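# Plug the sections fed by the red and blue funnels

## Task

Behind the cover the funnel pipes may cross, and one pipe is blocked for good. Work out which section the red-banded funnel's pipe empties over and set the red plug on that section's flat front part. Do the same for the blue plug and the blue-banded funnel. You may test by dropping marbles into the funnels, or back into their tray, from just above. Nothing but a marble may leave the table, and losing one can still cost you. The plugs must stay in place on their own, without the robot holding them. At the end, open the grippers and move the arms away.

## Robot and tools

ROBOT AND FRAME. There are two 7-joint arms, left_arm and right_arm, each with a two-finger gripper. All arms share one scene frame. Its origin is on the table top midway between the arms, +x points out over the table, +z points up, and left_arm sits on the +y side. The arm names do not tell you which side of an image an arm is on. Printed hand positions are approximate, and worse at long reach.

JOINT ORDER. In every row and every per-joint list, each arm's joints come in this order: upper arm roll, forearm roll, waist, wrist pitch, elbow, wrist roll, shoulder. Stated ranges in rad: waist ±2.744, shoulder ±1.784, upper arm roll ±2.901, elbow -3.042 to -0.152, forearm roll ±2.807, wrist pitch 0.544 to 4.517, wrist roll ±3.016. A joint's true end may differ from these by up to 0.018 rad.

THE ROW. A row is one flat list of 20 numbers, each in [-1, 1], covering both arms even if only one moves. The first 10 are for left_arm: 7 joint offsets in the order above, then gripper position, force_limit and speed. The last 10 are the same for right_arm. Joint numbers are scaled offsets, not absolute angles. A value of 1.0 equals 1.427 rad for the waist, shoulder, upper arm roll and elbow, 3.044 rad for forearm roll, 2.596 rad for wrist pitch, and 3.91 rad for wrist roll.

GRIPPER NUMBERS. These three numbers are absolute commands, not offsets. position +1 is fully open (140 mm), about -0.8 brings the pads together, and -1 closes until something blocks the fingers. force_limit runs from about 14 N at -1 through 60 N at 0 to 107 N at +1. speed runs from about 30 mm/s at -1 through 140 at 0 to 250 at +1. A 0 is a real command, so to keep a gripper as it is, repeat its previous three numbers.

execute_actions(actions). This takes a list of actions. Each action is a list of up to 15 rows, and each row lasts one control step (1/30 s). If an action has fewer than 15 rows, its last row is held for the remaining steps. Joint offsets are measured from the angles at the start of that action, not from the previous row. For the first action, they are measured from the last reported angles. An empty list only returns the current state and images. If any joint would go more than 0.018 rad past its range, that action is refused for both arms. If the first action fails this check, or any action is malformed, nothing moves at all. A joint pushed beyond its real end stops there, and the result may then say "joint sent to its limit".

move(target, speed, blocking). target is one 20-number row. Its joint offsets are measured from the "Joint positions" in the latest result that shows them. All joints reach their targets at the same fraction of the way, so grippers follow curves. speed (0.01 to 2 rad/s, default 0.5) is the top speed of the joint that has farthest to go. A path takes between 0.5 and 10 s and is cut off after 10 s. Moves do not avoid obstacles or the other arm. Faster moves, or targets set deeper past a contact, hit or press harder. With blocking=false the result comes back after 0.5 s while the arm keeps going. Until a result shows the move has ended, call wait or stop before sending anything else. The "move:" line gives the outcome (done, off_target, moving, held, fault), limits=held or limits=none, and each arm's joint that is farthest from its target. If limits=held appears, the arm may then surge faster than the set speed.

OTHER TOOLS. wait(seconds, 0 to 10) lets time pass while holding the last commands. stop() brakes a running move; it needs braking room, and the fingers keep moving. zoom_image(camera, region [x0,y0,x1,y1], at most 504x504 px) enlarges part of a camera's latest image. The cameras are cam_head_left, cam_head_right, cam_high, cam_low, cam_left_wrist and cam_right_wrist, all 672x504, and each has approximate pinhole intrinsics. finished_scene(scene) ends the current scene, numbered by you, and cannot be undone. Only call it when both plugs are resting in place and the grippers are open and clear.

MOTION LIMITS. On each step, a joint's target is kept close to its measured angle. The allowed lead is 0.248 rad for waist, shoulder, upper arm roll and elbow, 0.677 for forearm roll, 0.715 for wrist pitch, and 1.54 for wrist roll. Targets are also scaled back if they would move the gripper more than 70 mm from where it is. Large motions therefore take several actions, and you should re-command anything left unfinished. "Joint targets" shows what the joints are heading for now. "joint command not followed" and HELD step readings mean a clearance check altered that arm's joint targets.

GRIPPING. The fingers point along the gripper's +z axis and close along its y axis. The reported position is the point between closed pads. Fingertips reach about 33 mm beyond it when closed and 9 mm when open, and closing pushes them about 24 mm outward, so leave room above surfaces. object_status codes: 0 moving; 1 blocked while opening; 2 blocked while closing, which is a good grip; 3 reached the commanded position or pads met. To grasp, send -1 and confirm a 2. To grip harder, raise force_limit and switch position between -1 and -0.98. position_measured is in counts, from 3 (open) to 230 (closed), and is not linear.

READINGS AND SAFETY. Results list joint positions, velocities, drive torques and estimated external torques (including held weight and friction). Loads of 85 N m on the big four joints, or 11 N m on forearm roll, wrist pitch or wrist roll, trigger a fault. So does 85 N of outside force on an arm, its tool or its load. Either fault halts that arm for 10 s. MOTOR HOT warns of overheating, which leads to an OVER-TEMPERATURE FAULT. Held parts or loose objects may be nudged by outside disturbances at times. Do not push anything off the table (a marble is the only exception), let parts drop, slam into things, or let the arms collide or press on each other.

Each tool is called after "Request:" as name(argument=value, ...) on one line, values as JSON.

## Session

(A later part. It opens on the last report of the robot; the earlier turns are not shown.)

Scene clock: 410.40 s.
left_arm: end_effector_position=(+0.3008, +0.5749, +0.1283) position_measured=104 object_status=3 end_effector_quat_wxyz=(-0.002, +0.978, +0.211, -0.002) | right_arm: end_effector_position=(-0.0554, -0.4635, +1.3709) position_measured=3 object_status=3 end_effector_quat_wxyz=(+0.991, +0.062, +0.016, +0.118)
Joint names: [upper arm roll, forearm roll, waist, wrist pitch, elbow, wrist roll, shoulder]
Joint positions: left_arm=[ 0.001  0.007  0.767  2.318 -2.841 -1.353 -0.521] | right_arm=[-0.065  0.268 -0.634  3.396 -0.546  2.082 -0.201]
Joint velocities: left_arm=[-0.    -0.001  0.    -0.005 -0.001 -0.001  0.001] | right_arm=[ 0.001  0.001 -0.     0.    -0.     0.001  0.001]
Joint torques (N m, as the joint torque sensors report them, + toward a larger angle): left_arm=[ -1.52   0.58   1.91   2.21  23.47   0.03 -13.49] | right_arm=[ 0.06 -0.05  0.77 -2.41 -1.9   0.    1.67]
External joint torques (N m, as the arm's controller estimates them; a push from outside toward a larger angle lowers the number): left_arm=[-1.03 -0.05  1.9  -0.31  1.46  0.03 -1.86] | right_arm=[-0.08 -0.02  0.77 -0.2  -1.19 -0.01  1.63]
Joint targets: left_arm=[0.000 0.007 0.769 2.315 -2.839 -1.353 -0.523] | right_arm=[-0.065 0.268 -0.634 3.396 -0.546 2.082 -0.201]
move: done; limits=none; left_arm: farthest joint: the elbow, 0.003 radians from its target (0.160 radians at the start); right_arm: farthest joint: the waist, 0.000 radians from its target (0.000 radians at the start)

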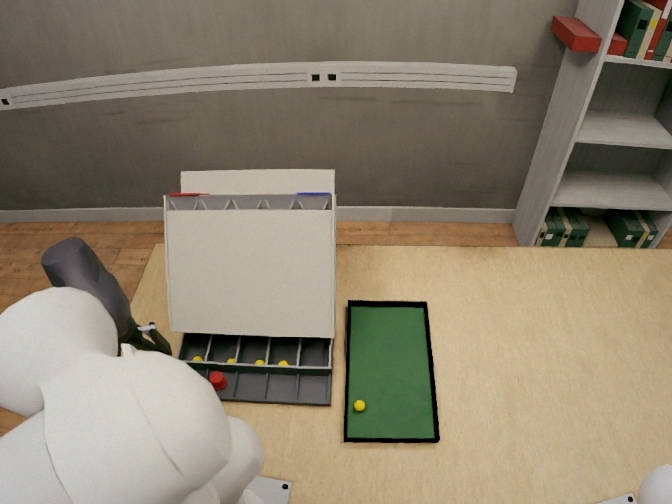

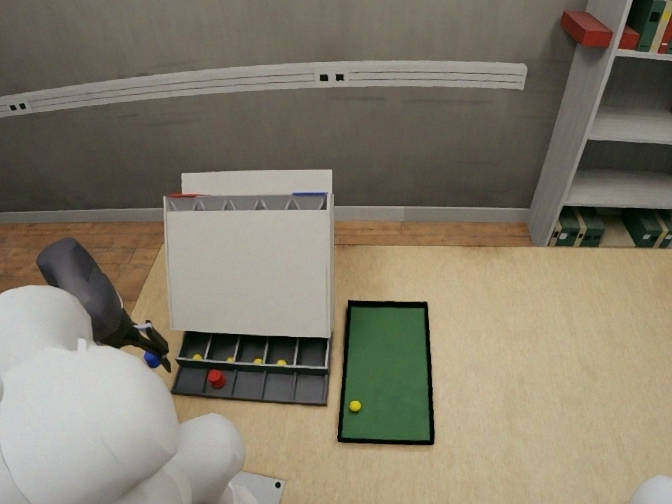

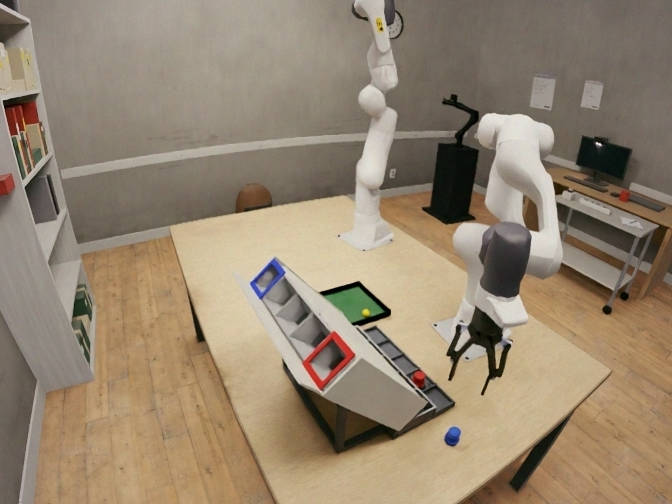

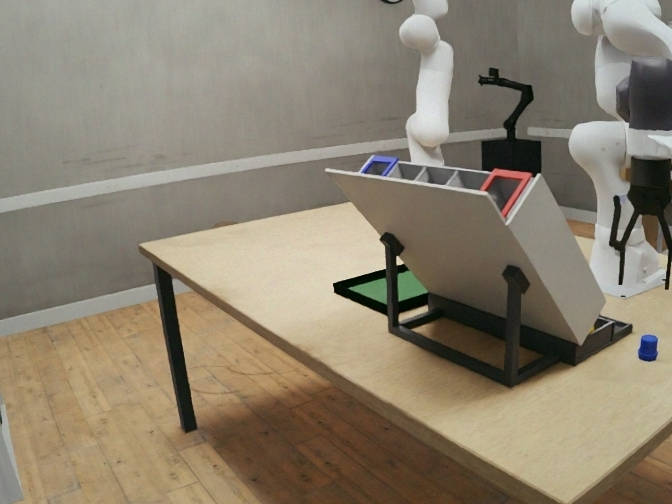

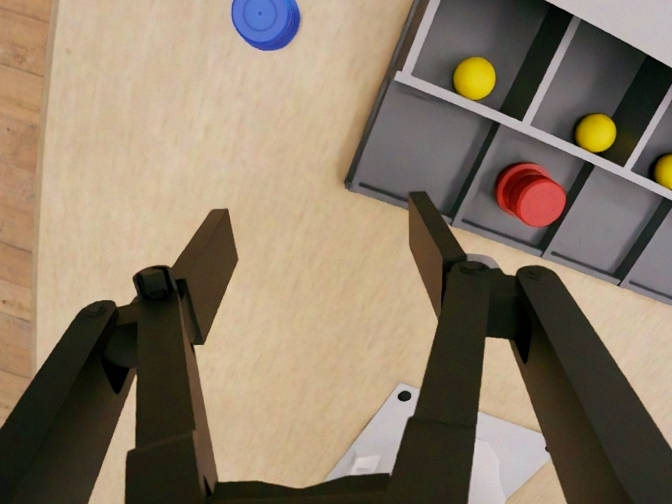

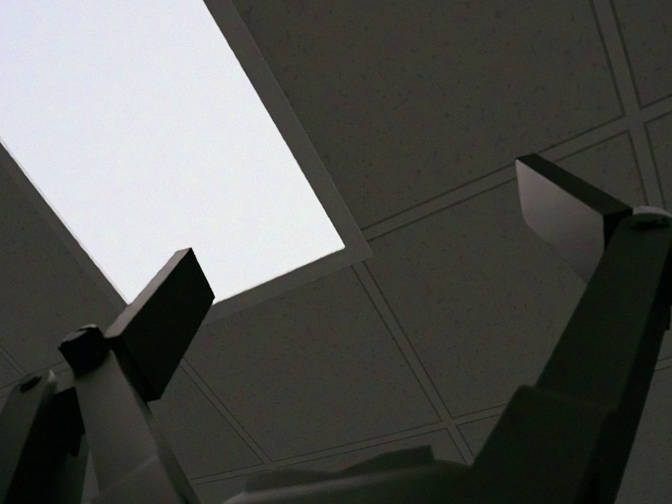

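Request:
move(target=[0,0,0,0.1002,0.1793,0,0.3573,0.0,-0.2,0.3,0,0,0,0,0,0,0,1,-0.5,0.5], speed=0.55)

Scene clock: 418.07 s.
left_arm: end_effector_position=(+0.3837, +0.6371, +0.0523) position_measured=129 object_status=3 end_effector_quat_wxyz=(-0.002, +0.978, +0.210, -0.000) | right_arm: end_effector_position=(-0.0554, -0.4635, +1.3709) position_measured=3 object_status=3 end_effector_quat_wxyz=(+0.991, +0.062, +0.016, +0.118)
Joint names: [upper arm roll, forearm roll, waist, wrist pitch, elbow, wrist roll, shoulder]
Joint positions: left_arm=[ 0.001  0.007  0.767  2.576 -2.588 -1.353 -0.014] | right_arm=[-0.065  0.268 -0.634  3.396 -0.546  2.082 -0.201]
Joint velocities: left_arm=[ 0.     0.001 -0.001  0.004 -0.001 -0.     0.001] | right_arm=[ 0.     0.001  0.001  0.001  0.001  0.    -0.001]
Joint torques (N m, as the joint torque sensors report them, + toward a larger angle): left_arm=[ -0.16   0.48  -0.18   2.97  20.69  -0.03 -24.83] | right_arm=[ 0.43 -0.05  0.7  -2.42 -1.93  0.02  1.3 ]
External joint torques (N m, as the arm's controller estimates them; a push from outside toward a larger angle lowers the number): left_arm=[-0.17  0.02 -0.21  0.45  1.9  -0.03  1.26] | right_arm=[ 0.32 -0.02  0.71 -0.24 -1.43  0.01  1.67]
Joint targets: left_arm=[0.001 0.007 0.767 2.578 -2.585 -1.353 -0.011] | right_arm=[-0.065 0.268 -0.634 3.396 -0.546 2.082 -0.201]
move: done; limits=none; left_arm: farthest joint: the shoulder, 0.003 radians from its target (0.510 radians at the start); right_arm: farthest joint: the waist, 0.000 radians from its target (0.000 radians at the start)

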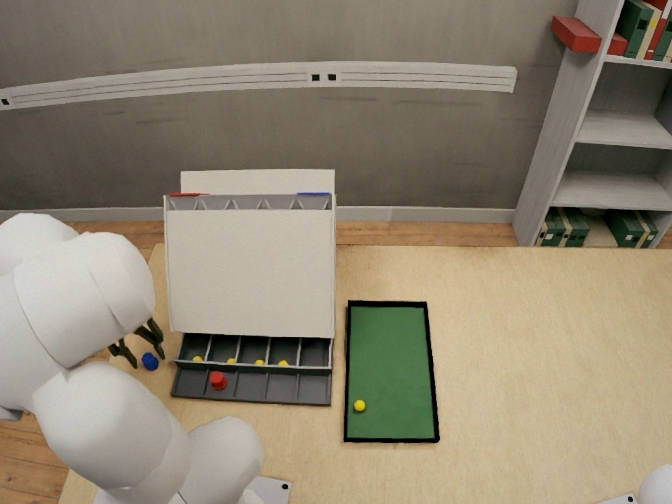

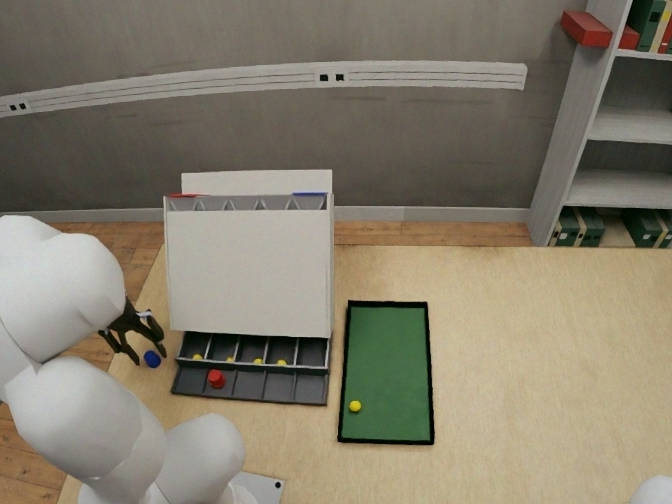

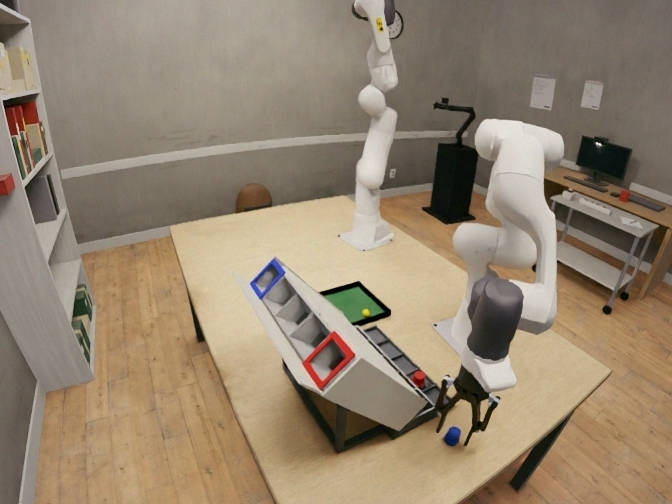

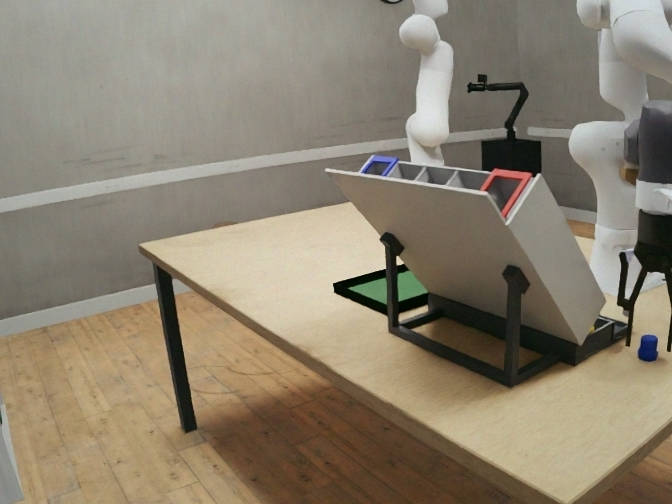

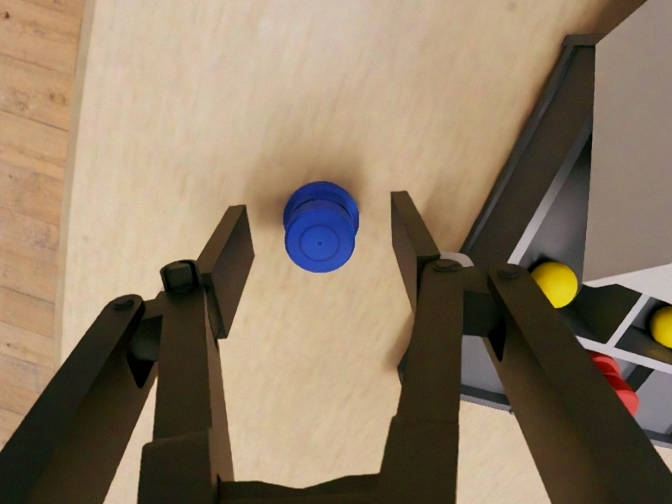

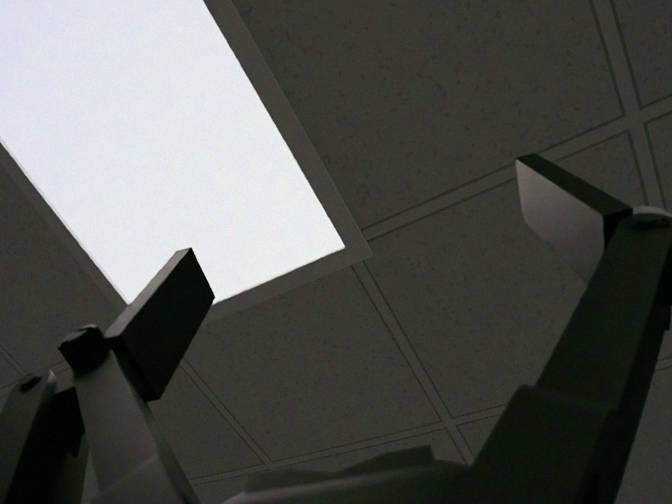

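Request:
move(target=[0,0,0,0,-0.006,0,0,-1,-0.2,-0.65,0,0,0,0,0,0,0,1,-0.5,0.5], speed=0.2)

Scene clock: 421.40 s.
left_arm: end_effector_position=(+0.3815, +0.6354, +0.0507) position_measured=190 object_status=2 end_effector_quat_wxyz=(-0.001, +0.978, +0.210, -0.002) | right_arm: end_effector_position=(-0.0554, -0.4635, +1.3709) position_measured=3 object_status=3 end_effector_quat_wxyz=(+0.991, +0.062, +0.016, +0.118)
Joint names: [upper arm roll, forearm roll, waist, wrist pitch, elbow, wrist roll, shoulder]
Joint positions: left_arm=[ 0.001  0.007  0.767  2.576 -2.593 -1.353 -0.014] | right_arm=[-0.065  0.268 -0.634  3.396 -0.546  2.082 -0.201]
Joint velocities: left_arm=[ 0.001 -0.    -0.002  0.001  0.002 -0.001 -0.001] | right_arm=[-0.     0.002  0.001  0.001 -0.001 -0.     0.001]
Joint torques (N m, as the joint torque sensors report them, + toward a larger angle): left_arm=[ -0.35   0.5    0.07   2.4   17.23   0.04 -25.62] | right_arm=[ 0.16 -0.04  0.59 -2.41 -1.71  0.04  1.48]
External joint torques (N m, as the arm's controller estimates them; a push from outside toward a larger angle lowers the number): left_arm=[-0.33  0.04  0.08 -0.13 -1.57  0.04  0.41] | right_arm=[ 0.04 -0.02  0.58 -0.19 -0.98  0.03  1.43]
Joint targets: left_arm=[0.001 0.007 0.767 2.576 -2.596 -1.353 -0.014] | right_arm=[-0.065 0.268 -0.634 3.396 -0.546 2.082 -0.201]
move: done; limits=none; left_arm: farthest joint: the elbow, 0.003 radians from its target (0.009 radians at the start); right_arm: farthest joint: the waist, 0.000 radians from its target (0.000 radians at the start)

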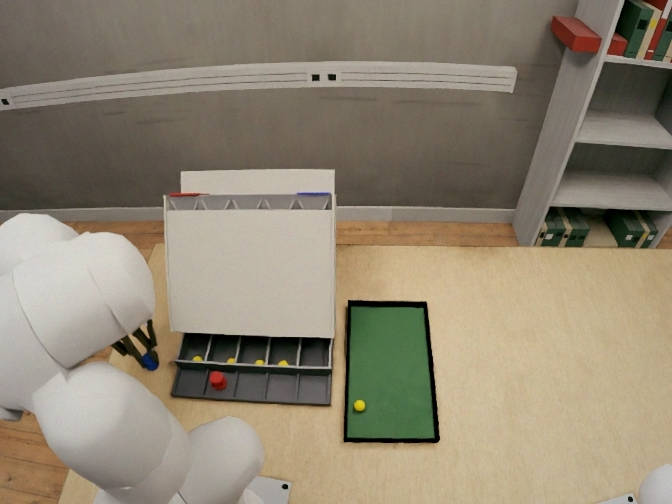

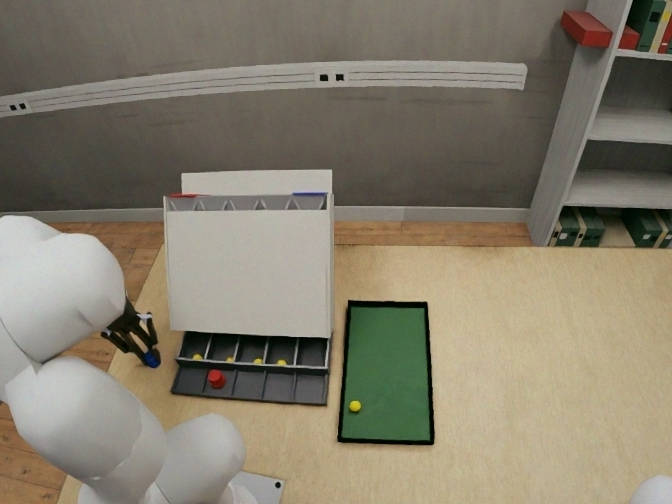

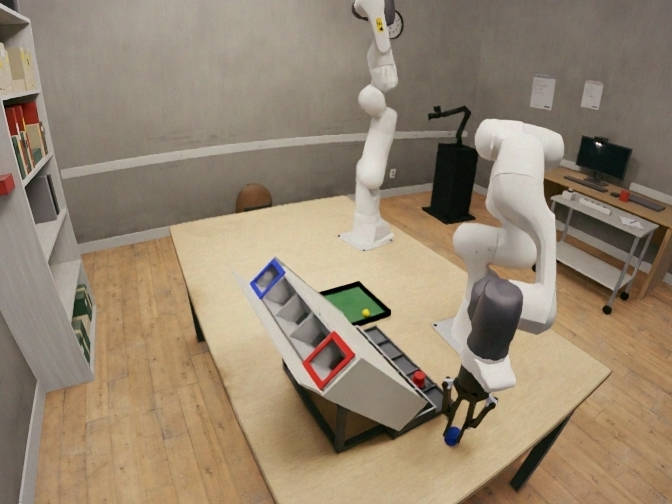

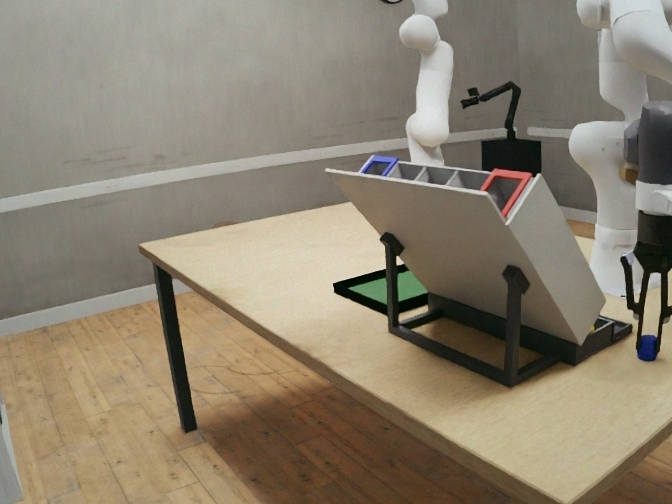

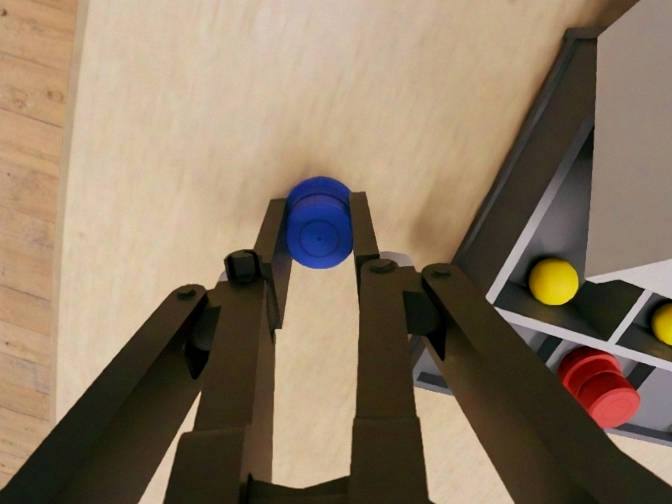

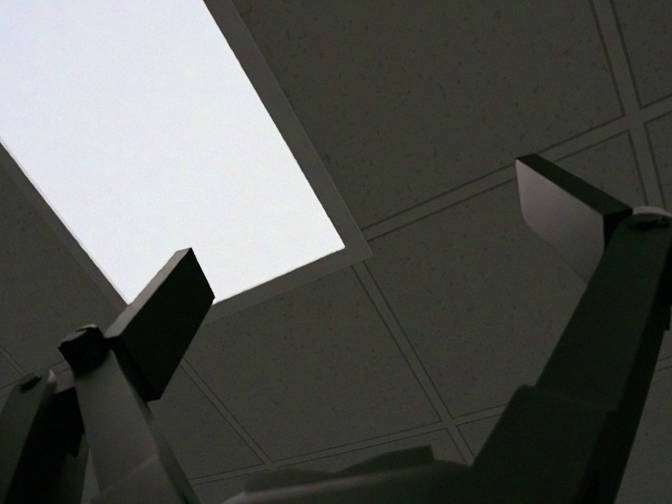

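Request:
execute_actions(actions=[])

Scene clock: 440.17 s.
left_arm: end_effector_position=(+0.3814, +0.6354, +0.0506) position_measured=190 object_status=2 end_effector_quat_wxyz=(-0.001, +0.978, +0.210, -0.002) | right_arm: end_effector_position=(-0.0554, -0.4635, +1.3709) position_measured=3 object_status=3 end_effector_quat_wxyz=(+0.991, +0.062, +0.016, +0.118)
Joint names: [upper arm roll, forearm roll, waist, wrist pitch, elbow, wrist roll, shoulder]
Joint positions: left_arm=[ 0.001  0.007  0.767  2.576 -2.593 -1.353 -0.014] | right_arm=[-0.065  0.268 -0.634  3.396 -0.546  2.082 -0.201]
Joint velocities: left_arm=[ 0.001 -0.001  0.001  0.001 -0.002  0.001  0.   ] | right_arm=[-0.001  0.    -0.    -0.001  0.    -0.    -0.001]
Joint torques (N m, as the joint torque sensors report them, + toward a larger angle): left_arm=[  0.15   0.4    0.2    2.45  17.21  -0.01 -25.87] | right_arm=[ 0.1  -0.06  0.79 -2.43 -1.7   0.06  1.42]
External joint torques (N m, as the arm's controller estimates them; a push from outside toward a larger angle lowers the number): left_arm=[ 0.11 -0.06  0.14 -0.06 -1.5  -0.01  0.12] | right_arm=[-0.02 -0.03  0.79 -0.23 -1.1   0.05  1.61]
Joint targets: left_arm=[0.001 0.007 0.767 2.576 -2.596 -1.353 -0.014] | right_arm=[-0.065 0.268 -0.634 3.396 -0.546 2.082 -0.201]

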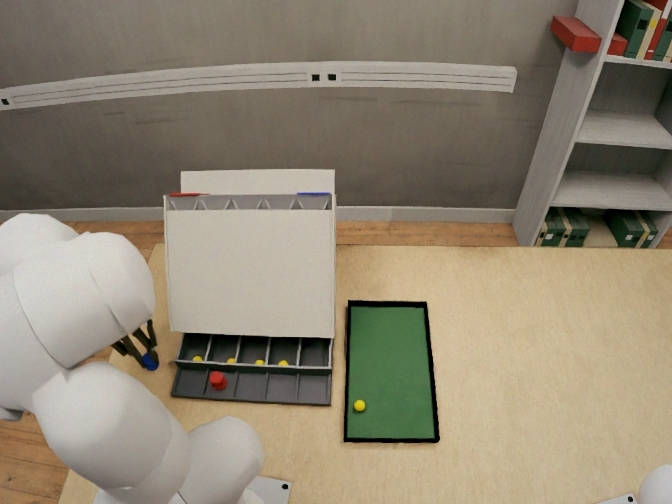

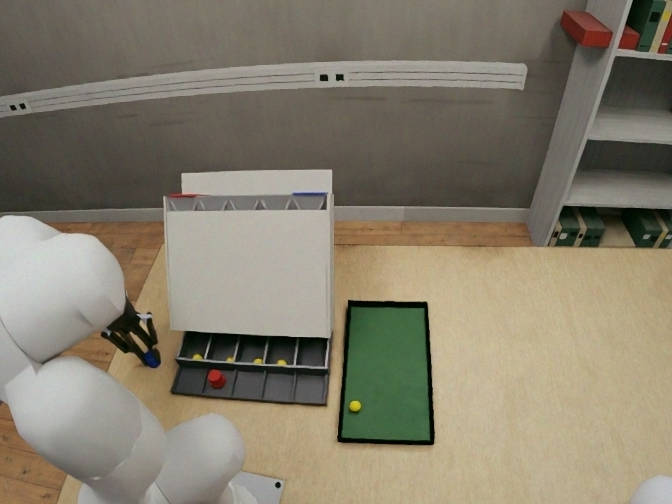

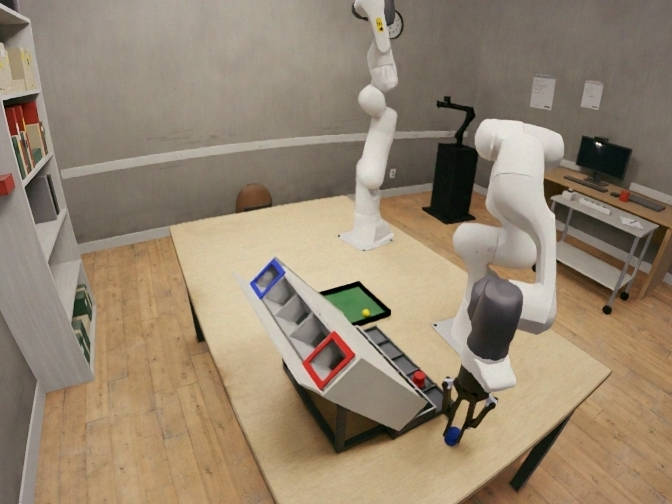

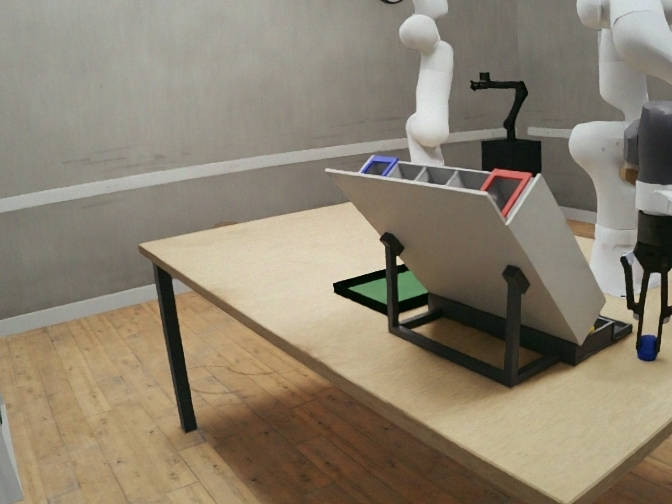

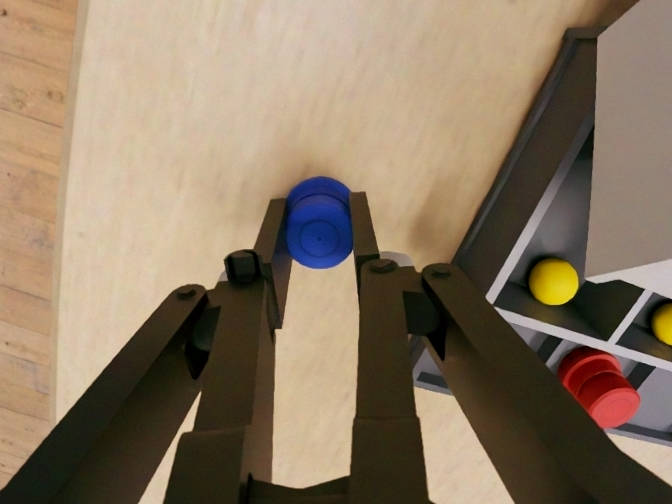

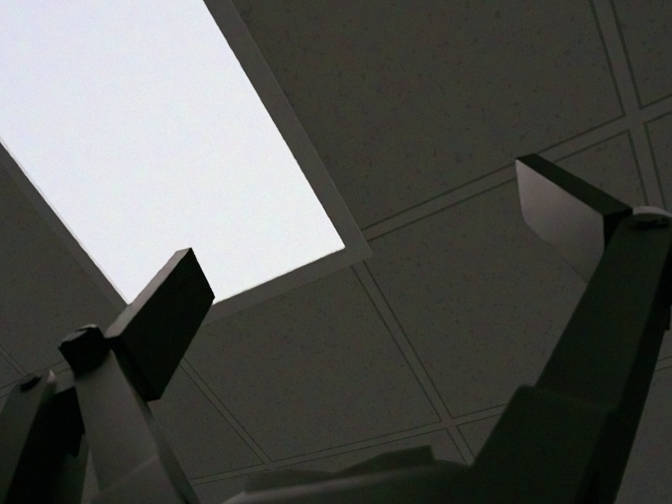

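Request:
move(target=[0,0,-0.05,-0.0987,-0.202,-0.02,-0.3837,-1,-0.2,-0.65,0,0,0,0,0,0,0,1,-0.5,0.5], speed=0.6)

Scene clock: 457.17 s.
left_arm: end_effector_position=(+0.3054, +0.5500, +0.1251) position_measured=190 object_status=2 end_effector_quat_wxyz=(-0.002, +0.977, +0.213, +0.000) | right_arm: end_effector_position=(-0.0554, -0.4635, +1.3709) position_measured=3 object_status=3 end_effector_quat_wxyz=(+0.991, +0.062, +0.016, +0.118)
Joint names: [upper arm roll, forearm roll, waist, wrist pitch, elbow, wrist roll, shoulder]
Joint positions: left_arm=[ 0.001  0.007  0.698  2.322 -2.879 -1.426 -0.559] | right_arm=[-0.065  0.268 -0.634  3.396 -0.546  2.082 -0.201]
Joint velocities: left_arm=[-0.     0.001 -0.    -0.002  0.001 -0.005 -0.001] | right_arm=[ 0.     0.001 -0.001 -0.001  0.001  0.001  0.   ]
Joint torques (N m, as the joint torque sensors report them, + toward a larger angle): left_arm=[ -1.31   0.63  -1.04   2.33  21.02  -0.24 -12.1 ] | right_arm=[-0.02 -0.05  0.8  -2.44 -1.59  0.05  1.27]
External joint torques (N m, as the arm's controller estimates them; a push from outside toward a larger angle lowers the number): left_arm=[-0.79  0.   -1.06 -0.21 -1.08 -0.24 -1.68] | right_arm=[-0.15 -0.02  0.79 -0.24 -0.97  0.04  1.42]
Joint targets: left_arm=[0.001 0.007 0.695 2.320 -2.881 -1.431 -0.562] | right_arm=[-0.065 0.268 -0.634 3.396 -0.546 2.082 -0.201]
move: done; limits=none; left_arm: farthest joint: the wrist roll, 0.005 radians from its target (0.078 radians at the start); right_arm: farthest joint: the waist, 0.000 radians from its target (0.000 radians at the start)

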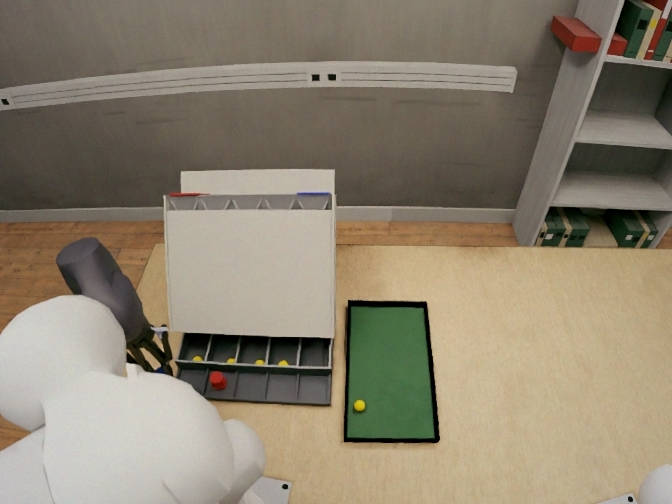

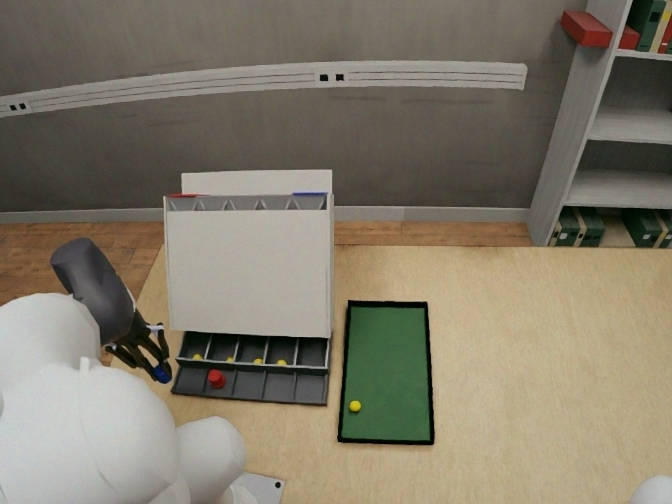

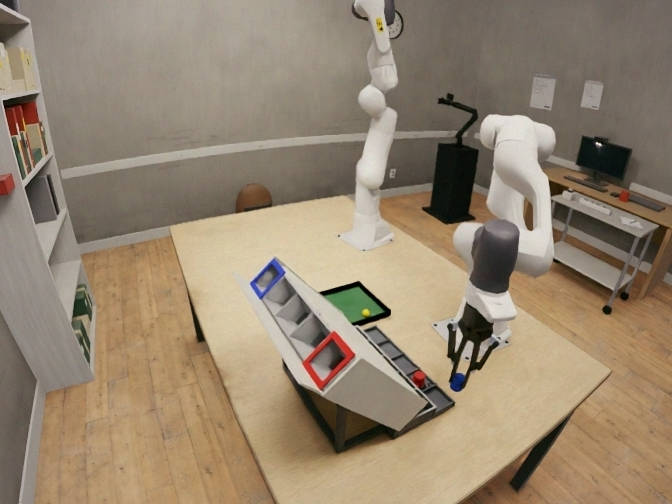

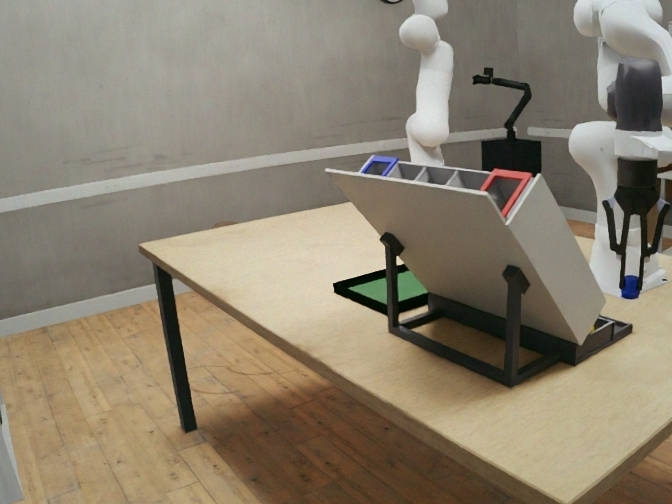

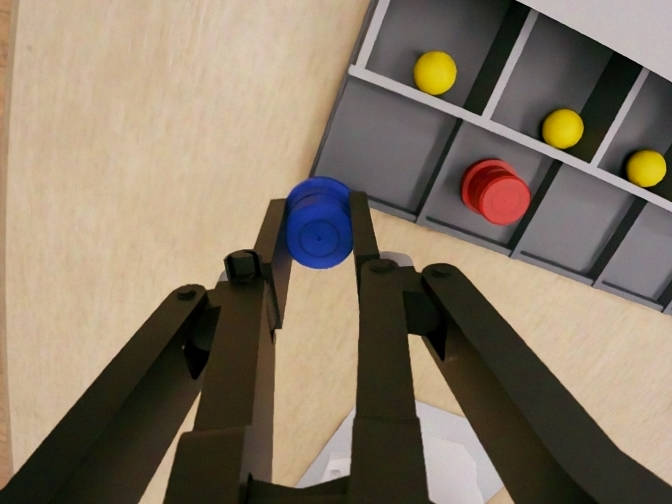

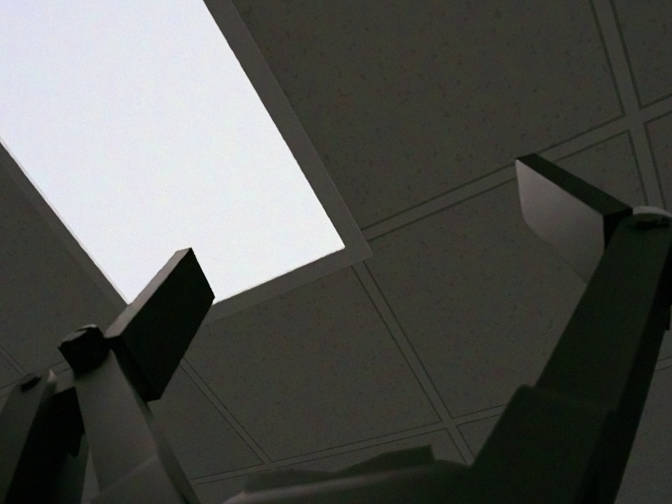

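Request:
move(target=[0,0,-0.7385,-0.001,-0.0015,-0.147,-0.002,-1,-0.2,-0.65,0,0,0,0,0,0,0,1,-0.5,0.5], speed=0.75)

Scene clock: 462.73 s.
left_arm: end_effector_position=(+0.3235, +0.2210, +0.1250) position_measured=190 object_status=2 end_effector_quat_wxyz=(-0.002, +1.000, -0.027, +0.002) | right_arm: end_effector_position=(-0.0554, -0.4635, +1.3709) position_measured=3 object_status=3 end_effector_quat_wxyz=(+0.991, +0.062, +0.016, +0.118)
Joint names: [upper arm roll, forearm roll, waist, wrist pitch, elbow, wrist roll, shoulder]
Joint positions: left_arm=[ 0.     0.007 -0.353  2.321 -2.879 -1.996 -0.559] | right_arm=[-0.065  0.268 -0.634  3.396 -0.546  2.082 -0.201]
Joint velocities: left_arm=[-0.001  0.     0.     0.001 -0.001 -0.006 -0.   ] | right_arm=[-0.001 -0.001  0.001  0.001 -0.001 -0.002  0.   ]
Joint torques (N m, as the joint torque sensors report them, + toward a larger angle): left_arm=[ -0.82   0.6   -0.77   2.21  21.6   -0.23 -13.  ] | right_arm=[ 0.23 -0.07  0.52 -2.43 -1.62  0.05  1.46]
External joint torques (N m, as the arm's controller estimates them; a push from outside toward a larger angle lowers the number): left_arm=[-0.27 -0.06 -0.77 -0.28 -0.31 -0.23 -2.75] | right_arm=[ 0.11 -0.04  0.52 -0.21 -0.86  0.05  1.33]
Joint targets: left_arm=[0.001 0.007 -0.356 2.320 -2.881 -2.001 -0.562] | right_arm=[-0.065 0.268 -0.634 3.396 -0.546 2.082 -0.201]
move: done; limits=none; left_arm: farthest joint: the wrist roll, 0.005 radians from its target (0.573 radians at the start); right_arm: farthest joint: the waist, 0.000 radians from its target (0.000 radians at the start)

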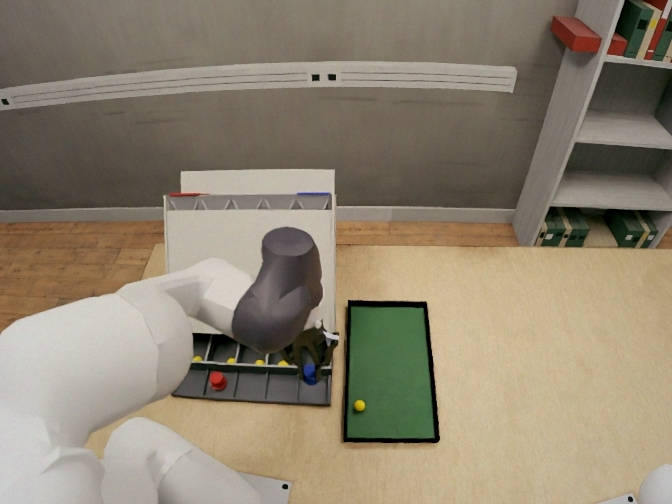

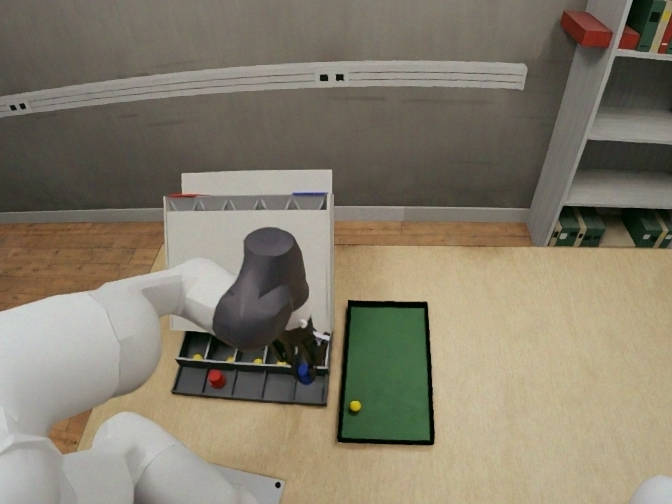

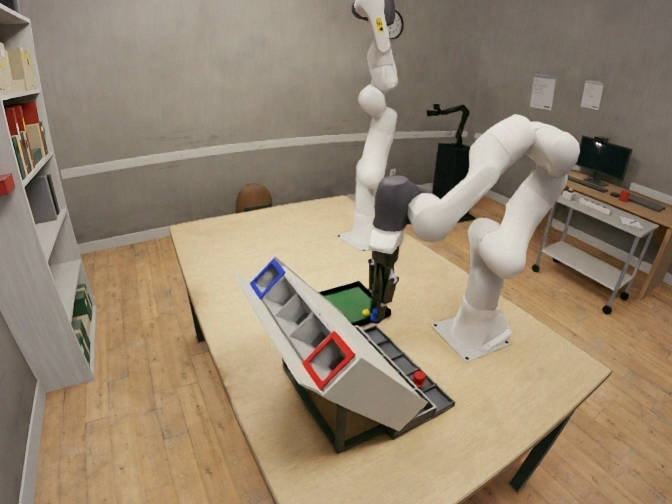

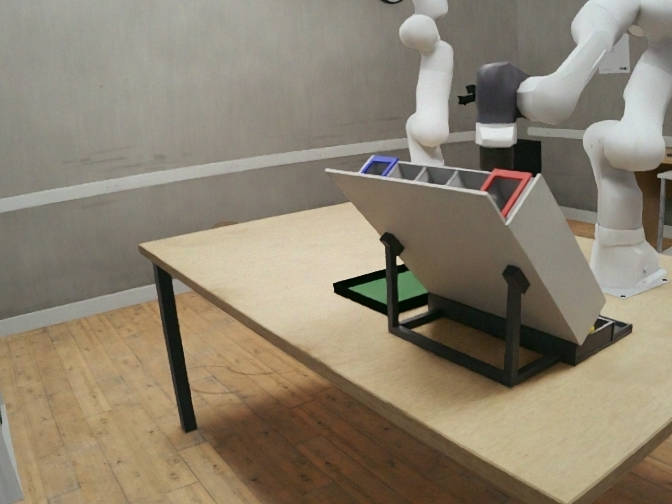

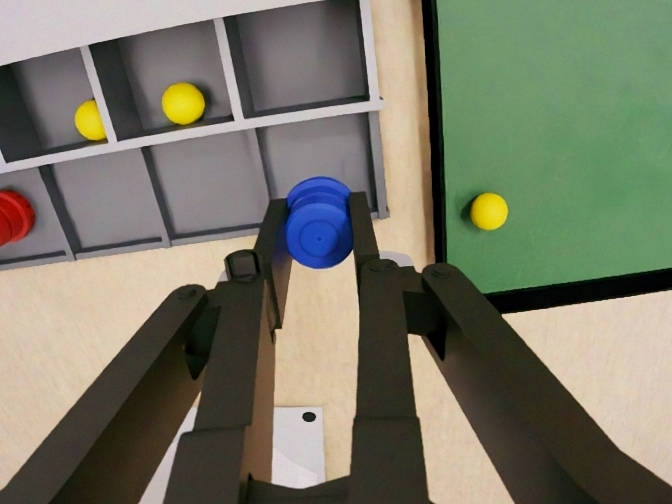

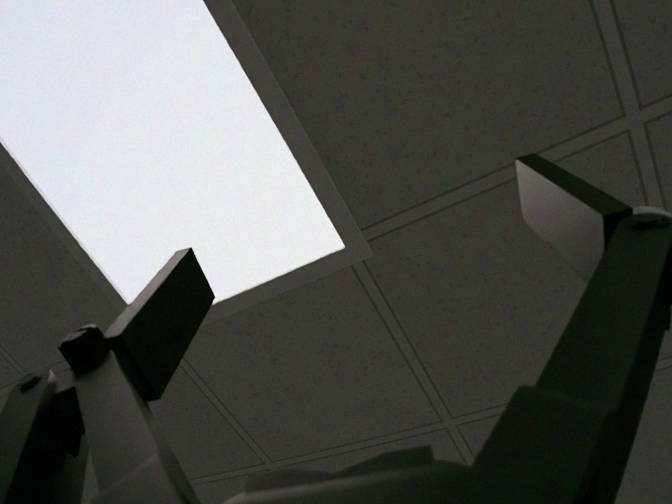

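Request:
move(target=[0,0,0,0.103,-0.0444,0,0.1436,-1,-0.2,-0.65,0,0,0,0,0,0,0,1,-0.5,0.5], speed=0.3)

Scene clock: 473.53 s.
left_arm: end_effector_position=(+0.3238, +0.2202, +0.0573) position_measured=190 object_status=2 end_effector_quat_wxyz=(-0.001, +1.000, -0.027, +0.002) | right_arm: end_effector_position=(-0.0554, -0.4635, +1.3709) position_measured=3 object_status=3 end_effector_quat_wxyz=(+0.991, +0.062, +0.016, +0.118)
Joint names: [upper arm roll, forearm roll, waist, wrist pitch, elbow, wrist roll, shoulder]
Joint positions: left_arm=[ 0.     0.007 -0.353  2.586 -2.941 -1.998 -0.357] | right_arm=[-0.065  0.268 -0.634  3.396 -0.546  2.082 -0.201]
Joint velocities: left_arm=[-0.    -0.     0.001  0.004  0.     0.    -0.001] | right_arm=[-0.    -0.001  0.001  0.001  0.    -0.001 -0.   ]
Joint torques (N m, as the joint torque sensors report them, + toward a larger angle): left_arm=[ -0.33   0.37   0.87   2.91  17.89   0.04 -12.73] | right_arm=[ 0.19 -0.03  0.63 -2.42 -1.77  0.04  1.44]
External joint torques (N m, as the arm's controller estimates them; a push from outside toward a larger angle lowers the number): left_arm=[ 0.01 -0.1   0.86  0.41 -0.75  0.04  1.18] | right_arm=[ 0.07  0.    0.63 -0.2  -1.09  0.03  1.47]
Joint targets: left_arm=[0.000 0.007 -0.353 2.589 -2.943 -1.996 -0.354] | right_arm=[-0.065 0.268 -0.634 3.396 -0.546 2.082 -0.201]
move: done; limits=none; left_arm: farthest joint: the shoulder, 0.002 radians from its target (0.205 radians at the start); right_arm: farthest joint: the waist, 0.000 radians from its target (0.000 radians at the start)

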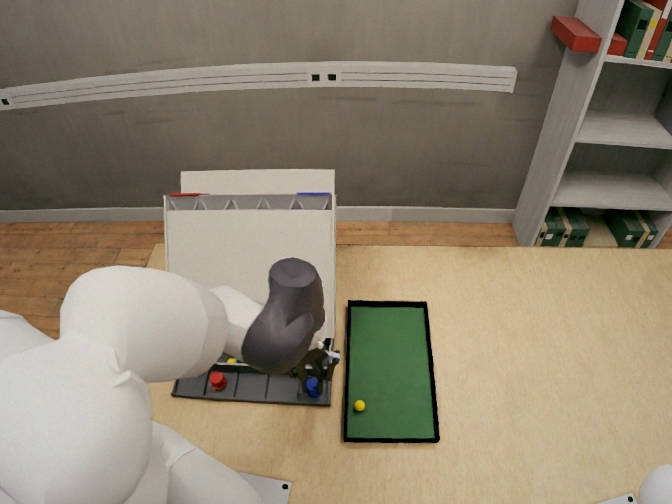

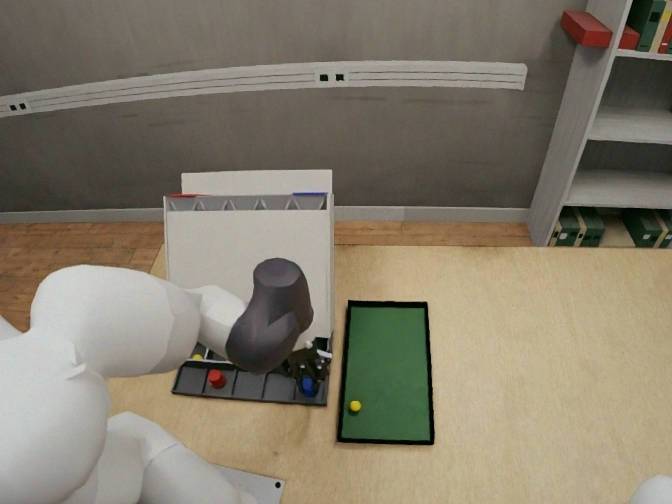

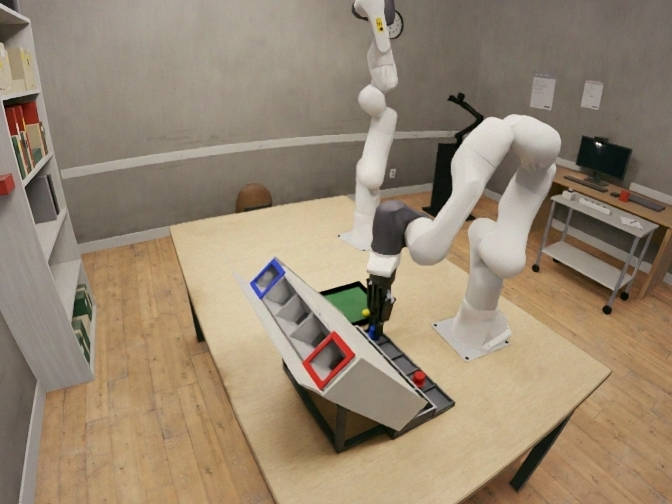

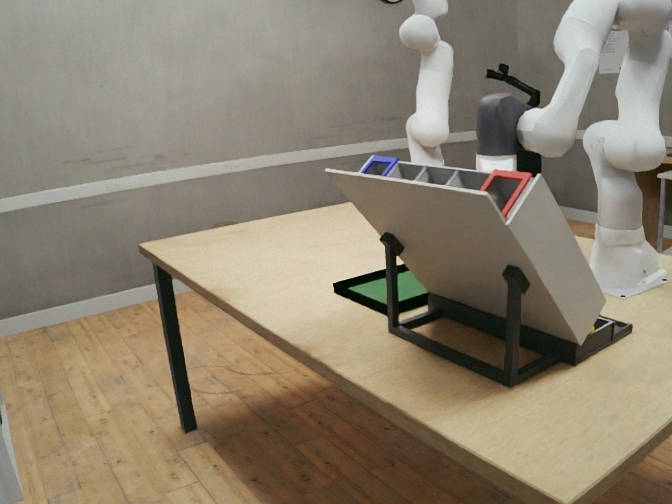

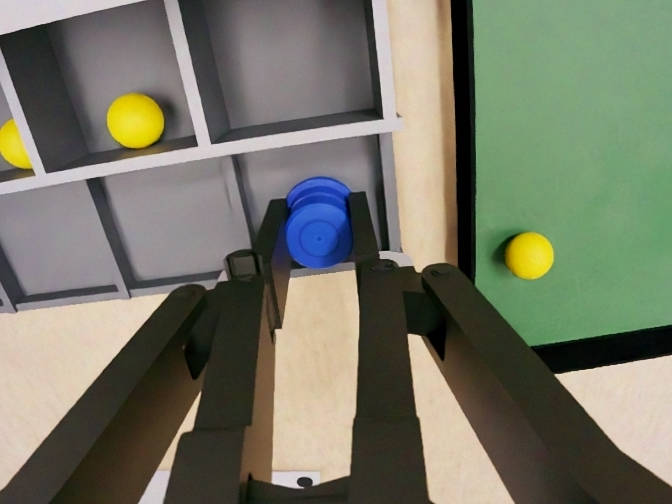

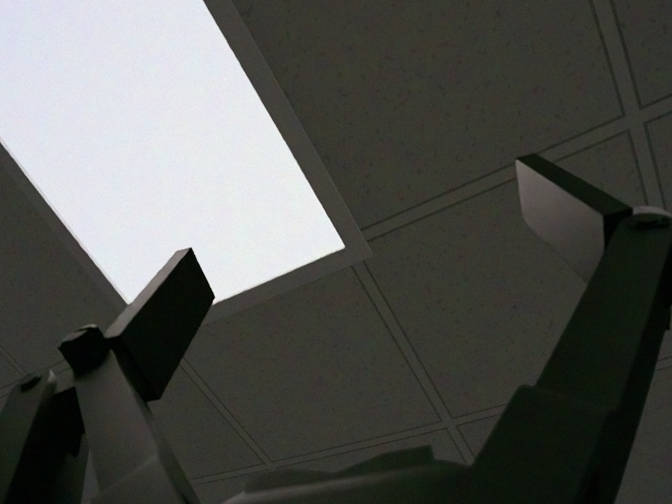

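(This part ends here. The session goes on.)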